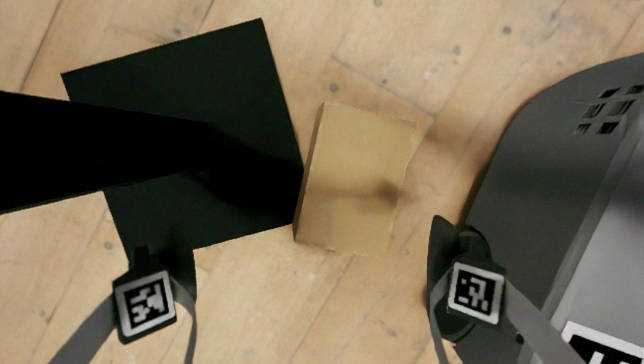

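Emit:
execute_actions([
  {"r1":{"base":{"translate_m":-0.03}}},
], cameras=[])

Emit:
execute_actions([
  {"r1":{"joints":{"lift_m":0.185}}},
], cameras=[])

Emit:
execute_actions([
  {"r1":{"joints":{"gripper_m":0.0}}},
], cameras=["r1_wrist_camera"])

Scene clock: 236.83 s.
r1.base_odometry: x=+0.829 y=-1.126 heading=+1.568 (m, m, rad; r1's odometry frame)
r1.turned_by_wheels: +0.000 (rad since the last result)
r1.turned_by_imu: -0.001 (rad since the last result)
r1.base_tilt: forward=+0.9 right=-0.7 (deg)
r1.lidar_m: 1.53 2.37 1.91 1.90 2.08 2.16 2.14 2.34 2.91 0.42 3.17 1.53
r1.head_depth_mm: 2159 463 1665 1469 1339 1231 1127 / 2155 452 1624 1470 1360 1223 1144 / 2120 457 1563 923 1282 1213 - / 2105 1814 1618 1473 1328 1214 - / 2089 1819 1617 1456 1324 1210 1122 / 2099 1829 1619 1461 1314 1212 1109 / 2091 1812 1608 1439 1313 1198 1106
r1.base_status: done
r1.joint_positions: lift_m=+0.300 arm_m=+0.190 wrist_yaw_rad=+0.043 wrist_pitch_rad=-1.551 wrist_roll_rad=+1.238 gripper_m=+0.120 head_pan_rad=-1.306 head_tilt_rad=-1.088
r1.joint_status: not commanded
r1.on_its_own: wrist_yaw_rad is held at +0.043, not at your +0.000, by its stall guard, which is not easing now
r1.motor_effort: left_wheel=-2(7) right_wheel=+1(3) lift_m=+14(14) arm_m=+5(5) wrist_yaw_rad=-1(2) wrist_pitch_rad=+1(1) wrist_roll_rad=+1(1) gripper_m=+0(1) head_pan_rad=+3(2) head_tilt_rad=-7(7) (%)
r1.hand_pose: x=-0.0224 y=-0.3154 z=+0.1823 quat_wxyz=(+0.133, +0.131, -0.701, -0.688) (m; r1's base frame)
r1.wrist_depth_mm: 312 312 316 317 319 318 320 / 316 317 312 322 323 328 326 / 319 316 317 327 331 330 - / 155 208 323 274 335 - - / 143 326 332 276 342 - - / 347 345 347 348 348 - - / 350 353 356 356 357 - -
r2.base_odometry: x=+0.000 y=+0.000 heading=+0.000 (m, m, rad; r2's odometry frame)
r2.turned_by_wheels: +0.000 (rad since the last result)
r2.turned_by_imu: +0.000 (rad since the last result)
r2.base_tilt: forward=+0.7 right=-0.4 (deg)
r2.lidar_m: 4.00 1.32 1.48 3.45 1.60 0.86 0.72 0.72 0.81 1.32 3.48 3.91
r2.head_depth_mm: 3565 3772 3873 1866 1382 1889 1507 / 3760 3887 - 1841 2511 2022 1540 / 3878 - - 1802 2622 1985 1587 / - - - 1690 2735 1850 1581 / - - - 1755 2681 1847 1563 / - - - 2079 2631 1921 1552 / - - - 2276 2662 1980 1559
r2.base_status: not commanded
r2.joint_positions: lift_m=+0.598 arm_m=+0.001 wrist_yaw_rad=+3.025 wrist_pitch_rad=-0.504 wrist_roll_rad=+0.016 gripper_m=+0.037 head_pan_rad=+0.793 head_tilt_rad=-0.296
r2.joint_status: not commanded
r2.motor_effort: left_wheel=+1(1) right_wheel=-1(0) lift_m=+21(21) arm_m=+1(0) wrist_yaw_rad=+1(0) wrist_pitch_rad=+4(4) wrist_roll_rad=+0(0) gripper_m=+0(1) head_pan_rad=+6(4) head_tilt_rad=-1(1) (%)
r2.hand_pose: x=+0.0036 y=+0.0655 z=+0.5922 quat_wxyz=(+0.217, +0.699, +0.134, +0.668) (m; r2's base frame)
r2.wrist_depth_mm: - - - - - - - / - - - - - - - / - - - - - - - / - - - - - - - / - 991 - 970 996 956 931 / 889 881 - 827 - 819 833 / 769 779 743 734 734 725 731
pictures: none
No camera images: the call's "cameras" was empty. Leave "cameras" out to get every camera's image.

Scene clock: 238.70 s.
r1.base_odometry: x=+0.829 y=-1.126 heading=+1.568 (m, m, rad; r1's odometry frame)
r1.turned_by_wheels: +0.000 (rad since the last result)
r1.turned_by_imu: +0.000 (rad since the last result)
r1.base_tilt: forward=+0.7 right=-0.6 (deg)
r1.lidar_m: 1.53 2.38 1.92 1.90 2.07 2.16 2.14 2.33 2.91 0.42 3.16 1.53
r1.head_depth_mm: 2163 463 1659 1485 1340 1226 1128 / 2129 452 1627 1470 1358 1229 1146 / 2130 458 1567 928 1347 1216 - / 2136 1808 1627 1459 1324 1206 - / 2095 1841 1629 1459 1315 1216 1123 / 2087 1855 1615 1452 1315 1209 1120 / 2083 1805 1610 1451 1314 1196 1116
r1.base_status: not commanded
r1.joint_positions: lift_m=+0.185 arm_m=+0.190 wrist_yaw_rad=+0.043 wrist_pitch_rad=-1.559 wrist_roll_rad=+1.238 gripper_m=+0.120 head_pan_rad=-1.306 head_tilt_rad=-1.088
r1.joint_status: all done
r1.on_its_own: wrist_yaw_rad is held at +0.043, not at your +0.000, by its stall guard, which is not easing now
r1.motor_effort: left_wheel=-2(1) right_wheel=+1(1) lift_m=+14(13) arm_m=+6(6) wrist_yaw_rad=+0(1) wrist_pitch_rad=+4(4) wrist_roll_rad=+1(2) gripper_m=-2(2) head_pan_rad=+2(2) head_tilt_rad=-8(7) (%)
r1.hand_pose: x=-0.0225 y=-0.3133 z=+0.0675 quat_wxyz=(+0.133, +0.131, -0.699, -0.691) (m; r1's base frame)
r1.wrist_depth_mm: 202 198 206 208 209 212 213 / 200 201 203 212 214 216 218 / 204 204 206 215 218 220 221 / 157 207 210 156 161 225 225 / 145 213 214 158 163 231 - / 216 217 218 160 166 - - / 220 232 233 164 170 - -
r2.base_odometry: x=+0.000 y=+0.000 heading=+0.000 (m, m, rad; r2's odometry frame)
r2.turned_by_wheels: +0.000 (rad since the last result)
r2.turned_by_imu: +0.000 (rad since the last result)
r2.base_tilt: forward=+0.6 right=-0.2 (deg)
r2.lidar_m: 4.00 1.32 1.48 3.45 1.60 0.86 0.72 0.72 0.81 1.32 3.49 3.91
r2.head_depth_mm: 3584 3681 3892 1872 1389 1894 1520 / 3702 3932 - 1827 2494 2016 1531 / 3935 - - 1821 2604 2009 1585 / - - - 1688 2713 1877 1562 / - - - 1760 2730 1839 1575 / - - - 2054 2685 1917 1548 / - - - 2274 2670 1949 1547
r2.base_status: not commanded
r2.joint_positions: lift_m=+0.598 arm_m=+0.001 wrist_yaw_rad=+3.025 wrist_pitch_rad=-0.504 wrist_roll_rad=+0.016 gripper_m=+0.037 head_pan_rad=+0.793 head_tilt_rad=-0.296
r2.joint_status: not commanded
r2.motor_effort: left_wheel=+1(1) right_wheel=-1(1) lift_m=+21(21) arm_m=+0(0) wrist_yaw_rad=+1(1) wrist_pitch_rad=+5(4) wrist_roll_rad=+0(0) gripper_m=+0(0) head_pan_rad=+4(4) head_tilt_rad=-2(1) (%)
r2.hand_pose: x=+0.0036 y=+0.0655 z=+0.5922 quat_wxyz=(+0.217, +0.699, +0.134, +0.668) (m; r2's base frame)
r2.wrist_depth_mm: - - - - - - - / - - - - - - - / - - - - - - - / - - - - - - - / - - - 965 988 929 925 / 884 890 - 824 - 800 793 / 778 774 735 740 716 714 715
pictures: none
No camera images: the call's "cameras" was empty. Leave "cameras" out to get every camera's image.

Scene clock: 240.40 s.
r1.base_odometry: x=+0.829 y=-1.126 heading=+1.569 (m, m, rad; r1's odometry frame)
r1.turned_by_wheels: +0.000 (rad since the last result)
r1.turned_by_imu: +0.000 (rad since the last result)
r1.base_tilt: forward=+0.8 right=-0.6 (deg)
r1.lidar_m: 1.53 2.36 1.92 1.90 2.08 2.16 2.14 2.34 2.90 0.42 3.15 1.54
r1.head_depth_mm: 2154 464 1646 1481 1344 1233 1132 / 2133 450 1627 1475 1361 1225 1136 / 2128 457 1562 929 1350 1215 - / 2137 1817 1629 1477 1316 1215 - / 2082 1831 1629 1464 1323 1202 1117 / 2128 1813 1620 1449 1319 1209 1115 / 2097 1823 1616 1448 1308 1206 1106
r1.base_status: not commanded
r1.joint_positions: lift_m=+0.185 arm_m=+0.190 wrist_yaw_rad=+0.042 wrist_pitch_rad=-1.568 wrist_roll_rad=+1.238 gripper_m=+0.002 head_pan_rad=-1.306 head_tilt_rad=-1.088
r1.joint_status: all done
r1.on_its_own: wrist_yaw_rad is held at +0.043, not at your +0.000, by its stall guard, which is not easing now
r1.motor_effort: left_wheel=-2(2) right_wheel=+0(1) lift_m=+14(13) arm_m=+6(5) wrist_yaw_rad=+0(0) wrist_pitch_rad=+8(8) wrist_roll_rad=+1(1) gripper_m=-33(98) head_pan_rad=+2(3) head_tilt_rad=-7(7) (%)
r1.hand_pose: x=-0.0226 y=-0.3109 z=+0.0677 quat_wxyz=(+0.132, +0.131, -0.695, -0.694) (m; r1's base frame)
r1.wrist_depth_mm: 201 196 205 208 211 212 214 / 199 200 203 213 216 216 218 / 201 204 205 217 219 221 222 / 155 207 207 155 222 226 - / 150 212 152 158 229 231 - / 214 218 154 161 171 235 - / 220 233 234 165 238 - -
r2.base_odometry: x=+0.000 y=+0.000 heading=+0.000 (m, m, rad; r2's odometry frame)
r2.turned_by_wheels: +0.000 (rad since the last result)
r2.turned_by_imu: +0.000 (rad since the last result)
r2.base_tilt: forward=+0.7 right=-0.2 (deg)
r2.lidar_m: 4.02 1.32 1.48 3.42 1.60 0.86 0.72 0.72 0.81 1.32 3.49 3.92
r2.head_depth_mm: 3582 3706 3869 1872 1380 1884 1518 / 3818 3936 - 1849 2501 2035 1552 / 3881 - - 1811 2585 2002 1593 / - - - 1695 2768 1875 1576 / - - - 1761 2731 1852 1566 / - - - 2071 2705 1919 1564 / - - - 2267 2682 1962 1550
r2.base_status: not commanded
r2.joint_positions: lift_m=+0.598 arm_m=+0.001 wrist_yaw_rad=+3.025 wrist_pitch_rad=-0.504 wrist_roll_rad=+0.016 gripper_m=+0.037 head_pan_rad=+0.793 head_tilt_rad=-0.296
r2.joint_status: not commanded
r2.motor_effort: left_wheel=+1(1) right_wheel=-1(1) lift_m=+21(21) arm_m=+0(1) wrist_yaw_rad=+1(1) wrist_pitch_rad=+5(4) wrist_roll_rad=+1(0) gripper_m=+0(1) head_pan_rad=+4(3) head_tilt_rad=-2(1) (%)
r2.hand_pose: x=+0.0036 y=+0.0655 z=+0.5922 quat_wxyz=(+0.217, +0.699, +0.134, +0.668) (m; r2's base frame)
r2.wrist_depth_mm: - - - - - - - / - - - - - - - / - - - - - - - / - - - - - - - / - 998 - 946 973 931 918 / 878 855 - 824 - 820 802 / 773 770 727 743 742 726 720
pictures: r1_wrist_camera
Images, in order (width x height): r1_wrist_camera 644x364.

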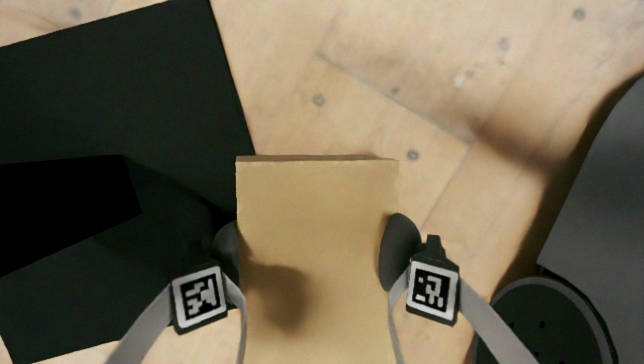

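Emit:
execute_actions([
  {"r1":{"joints":{"arm_m":0.0,"lift_m":0.3}}},
], cameras=[])

Emit:
execute_actions([
  {"r1":{"joints":{"lift_m":1.1,"head_tilt_rad":-0.5,"head_pan_rad":-1.57}}},
], cameras=[])

Emit:
execute_actions([
  {"r1":{"joints":{"arm_m":0.3}}},
], cameras=["r1_wrist_camera","r1_head_camera"])

Scene clock: 250.60 s.
r1.base_odometry: x=+0.829 y=-1.126 heading=+1.568 (m, m, rad; r1's odometry frame)
r1.turned_by_wheels: +0.000 (rad since the last result)
r1.turned_by_imu: -0.002 (rad since the last result)
r1.base_tilt: forward=+0.7 right=-0.5 (deg)
r1.lidar_m: 1.53 2.37 1.92 1.90 2.08 2.16 2.14 2.35 2.94 0.42 3.16 1.53
r1.head_depth_mm: 2156 463 1670 1484 1346 1222 1128 / 2164 452 1631 1474 1337 1237 1130 / 2135 458 1560 933 1307 1229 - / 2105 1811 1629 1463 1310 1212 - / 2091 1822 1625 1452 1325 1216 1113 / 2079 1812 1613 1453 1323 1210 1110 / 2089 1797 1615 1442 1322 1201 1111
r1.base_status: not commanded
r1.joint_positions: lift_m=+0.300 arm_m=+0.001 wrist_yaw_rad=+0.042 wrist_pitch_rad=-1.534 wrist_roll_rad=+1.238 gripper_m=+0.030 head_pan_rad=-1.306 head_tilt_rad=-1.088
r1.joint_status: all done
r1.on_its_own: wrist_yaw_rad is held at +0.043, not at your +0.000, by its stall guard, which is not easing now; gripper_m is held at +0.030, not at your +0.000, by its stall guard, which is not easing now
r1.motor_effort: left_wheel=-2(2) right_wheel=+1(2) lift_m=+20(21) arm_m=-7(5) wrist_yaw_rad=+0(0) wrist_pitch_rad=-6(6) wrist_roll_rad=+1(1) gripper_m=+2(21) head_pan_rad=+3(2) head_tilt_rad=-7(7) (%)
r1.hand_pose: x=-0.0222 y=-0.1306 z=+0.1816 quat_wxyz=(+0.134, +0.130, -0.707, -0.682) (m; r1's base frame)
r1.wrist_depth_mm: 308 318 317 317 - - - / 308 268 323 321 - - - / 318 266 327 - - - - / 324 272 336 - - - - / 339 341 340 - - - - / 346 348 349 - - - - / 357 353 359 - - - -
r2.base_odometry: x=+0.000 y=+0.000 heading=+0.000 (m, m, rad; r2's odometry frame)
r2.turned_by_wheels: +0.000 (rad since the last result)
r2.turned_by_imu: -0.001 (rad since the last result)
r2.base_tilt: forward=+0.8 right=-0.3 (deg)
r2.lidar_m: 4.01 1.31 1.48 3.45 1.60 0.86 0.72 0.72 0.81 1.32 3.49 3.92
r2.head_depth_mm: 3617 3736 3890 1864 1383 1906 1519 / 3741 3907 - 1839 2497 2027 1544 / 3907 - - 1806 2593 2012 1583 / - - - 1692 2711 1868 1573 / - - - 1751 2676 1876 1570 / - - - 2081 2703 1914 1576 / - - - 2269 2689 1942 1544
r2.base_status: not commanded
r2.joint_positions: lift_m=+0.598 arm_m=+0.001 wrist_yaw_rad=+3.025 wrist_pitch_rad=-0.504 wrist_roll_rad=+0.016 gripper_m=+0.037 head_pan_rad=+0.793 head_tilt_rad=-0.296
r2.joint_status: not commanded
r2.motor_effort: left_wheel=+0(1) right_wheel=-1(1) lift_m=+21(21) arm_m=-1(0) wrist_yaw_rad=+0(0) wrist_pitch_rad=+4(5) wrist_roll_rad=+0(0) gripper_m=+0(0) head_pan_rad=+5(4) head_tilt_rad=-1(1) (%)
r2.hand_pose: x=+0.0036 y=+0.0655 z=+0.5922 quat_wxyz=(+0.217, +0.699, +0.134, +0.668) (m; r2's base frame)
r2.wrist_depth_mm: - - - - - - - / - - - - - - - / - - - - - - - / - - - - - - - / - 990 - 974 969 940 927 / 900 883 - 842 - 819 820 / 770 760 725 757 733 726 738
pictures: none
No camera images: the call's "cameras" was empty. Leave "cameras" out to get every camera's image.

Scene clock: 258.70 s.
r1.base_odometry: x=+0.829 y=-1.126 heading=+1.568 (m, m, rad; r1's odometry frame)
r1.turned_by_wheels: +0.000 (rad since the last result)
r1.turned_by_imu: -0.001 (rad since the last result)
r1.base_tilt: forward=+0.7 right=-0.6 (deg)
r1.lidar_m: 1.52 2.37 1.91 1.91 2.07 2.16 2.14 2.34 2.90 0.42 3.16 1.53
r1.head_depth_mm: - - - - - - - / - - - - - - - / 2423 - - - - - - / 2520 2762 3009 2815 532 463 - / 2571 2751 3070 2774 531 1504 - / 2519 2765 3081 2766 1917 1641 1361 / 2592 2809 3115 2795 2053 1641 1336
r1.base_status: not commanded
r1.joint_positions: lift_m=+1.100 arm_m=+0.000 wrist_yaw_rad=+0.042 wrist_pitch_rad=-1.541 wrist_roll_rad=+1.238 gripper_m=+0.030 head_pan_rad=-1.563 head_tilt_rad=-0.507
r1.joint_status: all done
r1.on_its_own: wrist_yaw_rad is held at +0.043, not at your +0.000, by its stall guard, which is not easing now; gripper_m is held at +0.030, not at your +0.000, by its stall guard, which is not easing now
r1.motor_effort: left_wheel=-2(2) right_wheel=+1(1) lift_m=+22(24) arm_m=-6(7) wrist_yaw_rad=+0(0) wrist_pitch_rad=-3(6) wrist_roll_rad=+1(1) gripper_m=-1(2) head_pan_rad=-3(15) head_tilt_rad=+3(36) (%)
r1.hand_pose: x=-0.0223 y=-0.1287 z=+0.9816 quat_wxyz=(+0.133, +0.130, -0.705, -0.685) (m; r1's base frame)
r1.wrist_depth_mm: - - - - - - - / - - - - - - - / - - - - - - - / - - - - - - - / - - - - - - - / - - - - - - - / - - - - - - -
r2.base_odometry: x=+0.000 y=+0.000 heading=+0.000 (m, m, rad; r2's odometry frame)
r2.turned_by_wheels: +0.000 (rad since the last result)
r2.turned_by_imu: -0.001 (rad since the last result)
r2.base_tilt: forward=+0.6 right=-0.1 (deg)
r2.lidar_m: 4.03 1.32 1.48 3.47 1.61 0.86 0.72 0.72 0.81 1.32 3.49 3.93
r2.head_depth_mm: 3550 3657 3917 1870 1377 1884 1495 / 3718 3989 - 1853 2487 2036 1543 / 3911 - - 1805 2609 2005 1589 / - - - 1689 2693 1855 1570 / - - - 1756 2712 1855 1560 / - - - 2085 2652 1926 1559 / - - - 2285 2665 1973 1558
r2.base_status: not commanded
r2.joint_positions: lift_m=+0.598 arm_m=+0.001 wrist_yaw_rad=+3.025 wrist_pitch_rad=-0.504 wrist_roll_rad=+0.016 gripper_m=+0.037 head_pan_rad=+0.793 head_tilt_rad=-0.296
r2.joint_status: not commanded
r2.motor_effort: left_wheel=+1(1) right_wheel=-1(1) lift_m=+21(21) arm_m=+0(0) wrist_yaw_rad=+0(1) wrist_pitch_rad=+5(5) wrist_roll_rad=+1(1) gripper_m=+0(1) head_pan_rad=+4(5) head_tilt_rad=-1(1) (%)
r2.hand_pose: x=+0.0036 y=+0.0655 z=+0.5922 quat_wxyz=(+0.217, +0.699, +0.134, +0.668) (m; r2's base frame)
r2.wrist_depth_mm: - - - - - - - / - - - - - - - / - - - - - - - / - - - - - - - / - - - 993 994 943 927 / 903 864 - 810 - 806 798 / 772 771 751 752 734 729 713
pictures: none
No camera images: the call's "cameras" was empty. Leave "cameras" out to get every camera's image.

Scene clock: 262.13 s.
r1.base_odometry: x=+0.829 y=-1.126 heading=+1.568 (m, m, rad; r1's odometry frame)
r1.turned_by_wheels: +0.000 (rad since the last result)
r1.turned_by_imu: -0.001 (rad since the last result)
r1.base_tilt: forward=+0.7 right=-0.6 (deg)
r1.lidar_m: 1.53 2.36 1.92 1.90 2.08 2.16 2.14 2.33 2.90 0.42 3.14 1.54
r1.head_depth_mm: - 2659 2892 2825 2071 1640 1361 / 2415 - 2876 2840 2081 1628 1358 / - - 2854 2812 1870 1649 1360 / 2485 - - 2682 497 571 670 / 2531 2800 2985 2791 532 1503 1351 / 2564 2802 3065 2814 1913 1640 1353 / 2597 2832 3142 2781 2048 1632 1353
r1.base_status: not commanded
r1.joint_positions: lift_m=+1.100 arm_m=+0.299 wrist_yaw_rad=+0.042 wrist_pitch_rad=-1.580 wrist_roll_rad=+1.238 gripper_m=+0.030 head_pan_rad=-1.563 head_tilt_rad=-0.507
r1.joint_status: all done
r1.on_its_own: wrist_yaw_rad is held at +0.043, not at your +0.000, by its stall guard, which is not easing now; gripper_m is held at +0.030, not at your +0.000, by its stall guard, which is not easing now; arm_m is at rest, and its effort (+15) is outside its rest range (-14 to +14)
r1.motor_effort: left_wheel=-2(2) right_wheel=+2(1) lift_m=+17(22) arm_m=+15(15) wrist_yaw_rad=+0(0) wrist_pitch_rad=+12(13) wrist_roll_rad=+1(1) gripper_m=-15(15) head_pan_rad=-3(3) head_tilt_rad=+2(3) (%)
r1.hand_pose: x=-0.0227 y=-0.4172 z=+0.9828 quat_wxyz=(+0.131, +0.132, -0.691, -0.698) (m; r1's base frame)
r1.wrist_depth_mm: - - - - - - - / - - - - - - - / - - 170 172 - - - / - 171 173 175 - - - / - 174 176 180 - - - / - 178 180 184 - - - / - 183 186 188 - - -
r2.base_odometry: x=+0.000 y=+0.000 heading=+0.000 (m, m, rad; r2's odometry frame)
r2.turned_by_wheels: +0.000 (rad since the last result)
r2.turned_by_imu: +0.000 (rad since the last result)
r2.base_tilt: forward=+0.4 right=-0.3 (deg)
r2.lidar_m: 4.02 1.31 1.48 3.44 1.61 0.86 0.72 0.72 0.81 1.32 3.47 3.95
r2.head_depth_mm: 3600 3699 3864 1874 1381 1888 1511 / 3769 3978 - 1835 2488 2043 1544 / 3922 - - 1816 2609 2018 1590 / - - - 1697 2726 1866 1570 / - - - 1748 2683 1849 1580 / - - - 2046 2666 1918 1549 / - - - 2239 2671 1962 1551
r2.base_status: not commanded
r2.joint_positions: lift_m=+0.598 arm_m=+0.001 wrist_yaw_rad=+3.025 wrist_pitch_rad=-0.504 wrist_roll_rad=+0.016 gripper_m=+0.037 head_pan_rad=+0.793 head_tilt_rad=-0.296
r2.joint_status: not commanded
r2.motor_effort: left_wheel=+1(1) right_wheel=-1(1) lift_m=+20(20) arm_m=+0(1) wrist_yaw_rad=+0(0) wrist_pitch_rad=+4(5) wrist_roll_rad=+1(0) gripper_m=+0(1) head_pan_rad=+5(4) head_tilt_rad=-2(1) (%)
r2.hand_pose: x=+0.0036 y=+0.0655 z=+0.5922 quat_wxyz=(+0.217, +0.699, +0.134, +0.668) (m; r2's base frame)
r2.wrist_depth_mm: - - - - - - - / - - - - - - - / - - - - - - - / - - - - - - - / - 990 - 959 978 921 929 / 866 881 - 846 - 814 800 / 759 774 738 753 740 747 728
pictures: r1_head_camera (sideways: a quarter turn clockwise sets it upright), r1_wrist_camera
Images, in order (width x height): r1_head_camera 896x504, r1_wrist_camera 644x364.

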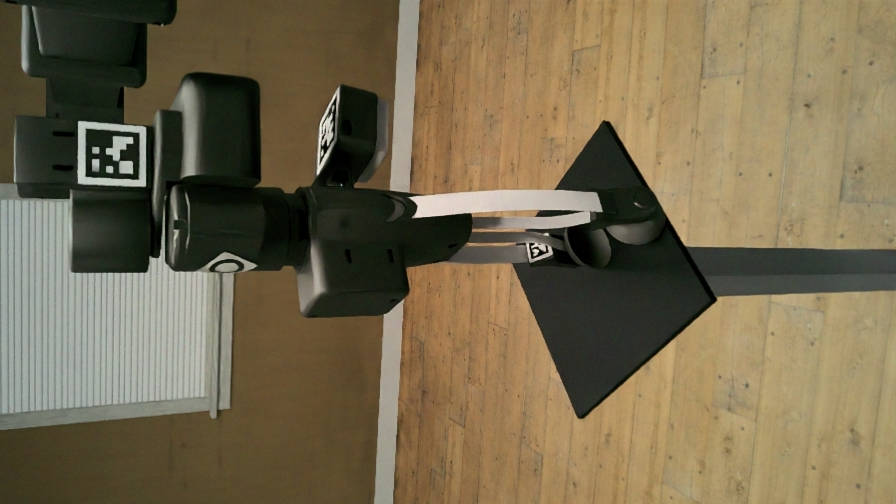

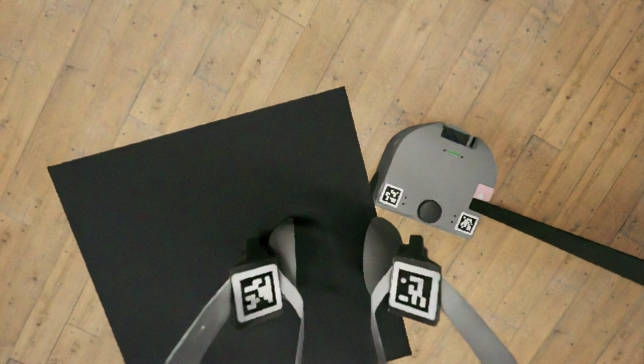

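Emit:
execute_actions([
  {"r1":{"joints":{"arm_m":0.0,"gripper_m":0.12,"wrist_roll_rad":0}}},
], cameras=[])

Emit:
execute_actions([
  {"r1":{"joints":{"lift_m":0.35,"wrist_pitch_rad":-0.9,"head_tilt_rad":-1.1,"head_pan_rad":-1.4}}},
], cameras=["r1_wrist_camera","r1_head_camera"])

Scene clock: 279.47 s.
r1.base_odometry: x=+0.829 y=-1.126 heading=+1.568 (m, m, rad; r1's odometry frame)
r1.turned_by_wheels: +0.000 (rad since the last result)
r1.turned_by_imu: -0.001 (rad since the last result)
r1.base_tilt: forward=+0.8 right=-0.5 (deg)
r1.lidar_m: 1.53 2.37 1.92 1.90 2.09 2.16 2.14 2.34 2.90 0.42 3.16 1.53
r1.head_depth_mm: - - - - - - - / - - - - - - - / - - - - - - - / 2491 2733 3038 2771 573 - - / 2523 2771 3059 2800 529 1506 1345 / 2604 2759 3110 2810 1927 1639 1352 / 2571 2813 3140 2798 2064 1636 1348
r1.base_status: not commanded
r1.joint_positions: lift_m=+1.100 arm_m=+0.000 wrist_yaw_rad=+0.043 wrist_pitch_rad=-1.544 wrist_roll_rad=+0.004 gripper_m=+0.120 head_pan_rad=-1.563 head_tilt_rad=-0.507
r1.joint_status: all done
r1.on_its_own: wrist_yaw_rad is held at +0.043, not at your +0.000, by its stall guard, which is not easing now
r1.motor_effort: left_wheel=-3(6) right_wheel=+2(8) lift_m=+17(17) arm_m=-6(12) wrist_yaw_rad=+0(0) wrist_pitch_rad=-2(12) wrist_roll_rad=-2(8) gripper_m=-1(82) head_pan_rad=-2(2) head_tilt_rad=+3(3) (%)
r1.hand_pose: x=-0.0224 y=-0.1282 z=+0.9820 quat_wxyz=(+0.516, +0.503, -0.497, -0.484) (m; r1's base frame)
r1.wrist_depth_mm: - - - - - - - / - - - - - - - / - - - - - - - / - - - - - - - / - - - - - - - / - - - - - - - / - - - - - - -
r2.base_odometry: x=+0.000 y=+0.000 heading=+0.000 (m, m, rad; r2's odometry frame)
r2.turned_by_wheels: +0.000 (rad since the last result)
r2.turned_by_imu: -0.001 (rad since the last result)
r2.base_tilt: forward=+0.5 right=-0.1 (deg)
r2.lidar_m: 4.01 1.31 1.48 3.44 1.60 0.86 0.72 0.72 0.81 1.32 3.49 3.92
r2.head_depth_mm: 3559 3711 3900 1845 1381 1903 1520 / 3716 3878 - 1836 2508 2040 1542 / 3953 - - 1801 2622 2008 1577 / - - - 1691 2726 1869 1564 / - - - 1752 2688 1854 1574 / - - - 2059 2675 1926 1556 / - - - 2246 2684 1975 1557
r2.base_status: not commanded
r2.joint_positions: lift_m=+0.598 arm_m=+0.001 wrist_yaw_rad=+3.025 wrist_pitch_rad=-0.504 wrist_roll_rad=+0.016 gripper_m=+0.037 head_pan_rad=+0.793 head_tilt_rad=-0.296
r2.joint_status: not commanded
r2.motor_effort: left_wheel=+1(1) right_wheel=-1(1) lift_m=+21(21) arm_m=+0(0) wrist_yaw_rad=+0(1) wrist_pitch_rad=+4(4) wrist_roll_rad=+0(0) gripper_m=+0(1) head_pan_rad=+4(4) head_tilt_rad=-1(1) (%)
r2.hand_pose: x=+0.0036 y=+0.0655 z=+0.5922 quat_wxyz=(+0.217, +0.699, +0.134, +0.668) (m; r2's base frame)
r2.wrist_depth_mm: - - - - - - - / - - - - - - - / - - - - - - - / - - - - - - - / 992 992 - 959 979 940 918 / 886 858 - 819 - 826 808 / 770 758 733 741 724 718 726
pictures: none
No camera images: the call's "cameras" was empty. Leave "cameras" out to get every camera's image.

Scene clock: 287.13 s.
r1.base_odometry: x=+0.829 y=-1.126 heading=+1.568 (m, m, rad; r1's odometry frame)
r1.turned_by_wheels: +0.000 (rad since the last result)
r1.turned_by_imu: -0.001 (rad since the last result)
r1.base_tilt: forward=+0.9 right=-0.5 (deg)
r1.lidar_m: 1.53 2.36 1.92 1.90 2.08 2.15 2.14 2.34 2.90 0.42 3.16 1.53
r1.head_depth_mm: 2186 1813 1647 1484 1343 1231 1135 / 2151 470 1651 1490 1338 1237 1151 / 2140 450 1575 1452 1341 1256 - / 2146 464 1613 1411 1288 - - / 2097 1814 1626 1461 1324 1211 1126 / 2099 1825 1618 1457 1318 1204 1112 / 2079 1815 1611 1454 1316 1201 1108
r1.base_status: not commanded
r1.joint_positions: lift_m=+0.350 arm_m=+0.000 wrist_yaw_rad=+0.043 wrist_pitch_rad=-0.914 wrist_roll_rad=+0.004 gripper_m=+0.120 head_pan_rad=-1.407 head_tilt_rad=-1.086
r1.joint_status: all done
r1.on_its_own: wrist_yaw_rad is held at +0.043, not at your +0.000, by its stall guard, which is not easing now
r1.motor_effort: left_wheel=-2(2) right_wheel=+2(2) lift_m=+14(14) arm_m=-5(5) wrist_yaw_rad=+0(1) wrist_pitch_rad=+6(7) wrist_roll_rad=-2(2) gripper_m=-1(1) head_pan_rad=+2(14) head_tilt_rad=-8(42) (%)
r1.hand_pose: x=-0.0158 y=-0.2825 z=+0.2712 quat_wxyz=(+0.640, +0.325, -0.628, -0.300) (m; r1's base frame)
r1.wrist_depth_mm: 655 665 645 226 680 689 690 / 585 584 593 271 609 605 612 / 521 529 535 330 547 542 542 / 480 481 472 449 491 492 499 / 439 441 445 437 450 458 456 / 407 414 411 348 414 424 419 / 377 376 384 338 388 384 388
r2.base_odometry: x=+0.000 y=+0.000 heading=+0.000 (m, m, rad; r2's odometry frame)
r2.turned_by_wheels: +0.000 (rad since the last result)
r2.turned_by_imu: -0.001 (rad since the last result)
r2.base_tilt: forward=+0.6 right=-0.3 (deg)
r2.lidar_m: 4.02 1.32 1.48 3.45 1.60 0.86 0.72 0.72 0.81 1.32 3.48 3.93
r2.head_depth_mm: 3584 3701 3867 1856 1382 1910 1518 / 3678 3879 - 1853 2497 2034 1562 / 3878 - - 1805 2586 2003 1567 / - - - 1695 2705 1865 1576 / - - - 1761 2736 1855 1569 / - - - 2084 2649 1904 1567 / - - - 2239 2677 1956 1545
r2.base_status: not commanded
r2.joint_positions: lift_m=+0.598 arm_m=+0.001 wrist_yaw_rad=+3.025 wrist_pitch_rad=-0.504 wrist_roll_rad=+0.016 gripper_m=+0.037 head_pan_rad=+0.793 head_tilt_rad=-0.296
r2.joint_status: not commanded
r2.motor_effort: left_wheel=+1(1) right_wheel=-1(1) lift_m=+21(21) arm_m=+0(0) wrist_yaw_rad=+1(0) wrist_pitch_rad=+5(5) wrist_roll_rad=+1(0) gripper_m=+0(1) head_pan_rad=+4(2) head_tilt_rad=-1(1) (%)
r2.hand_pose: x=+0.0036 y=+0.0655 z=+0.5922 quat_wxyz=(+0.217, +0.699, +0.134, +0.668) (m; r2's base frame)
r2.wrist_depth_mm: - - - - - - - / - - - - - - - / - - - - - - - / - - - - - - - / - 990 - 967 975 944 907 / 872 855 - 815 - 817 808 / 782 770 739 738 728 726 721
pictures: r1_head_camera (sideways: a quarter turn clockwise sets it upright), r1_wrist_camera
Images, in order (width x height): r1_head_camera 896x504, r1_wrist_camera 644x364.

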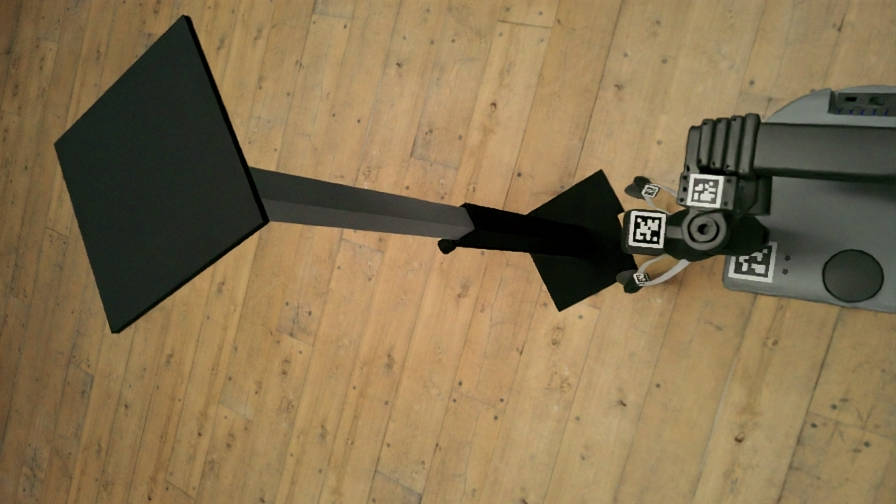

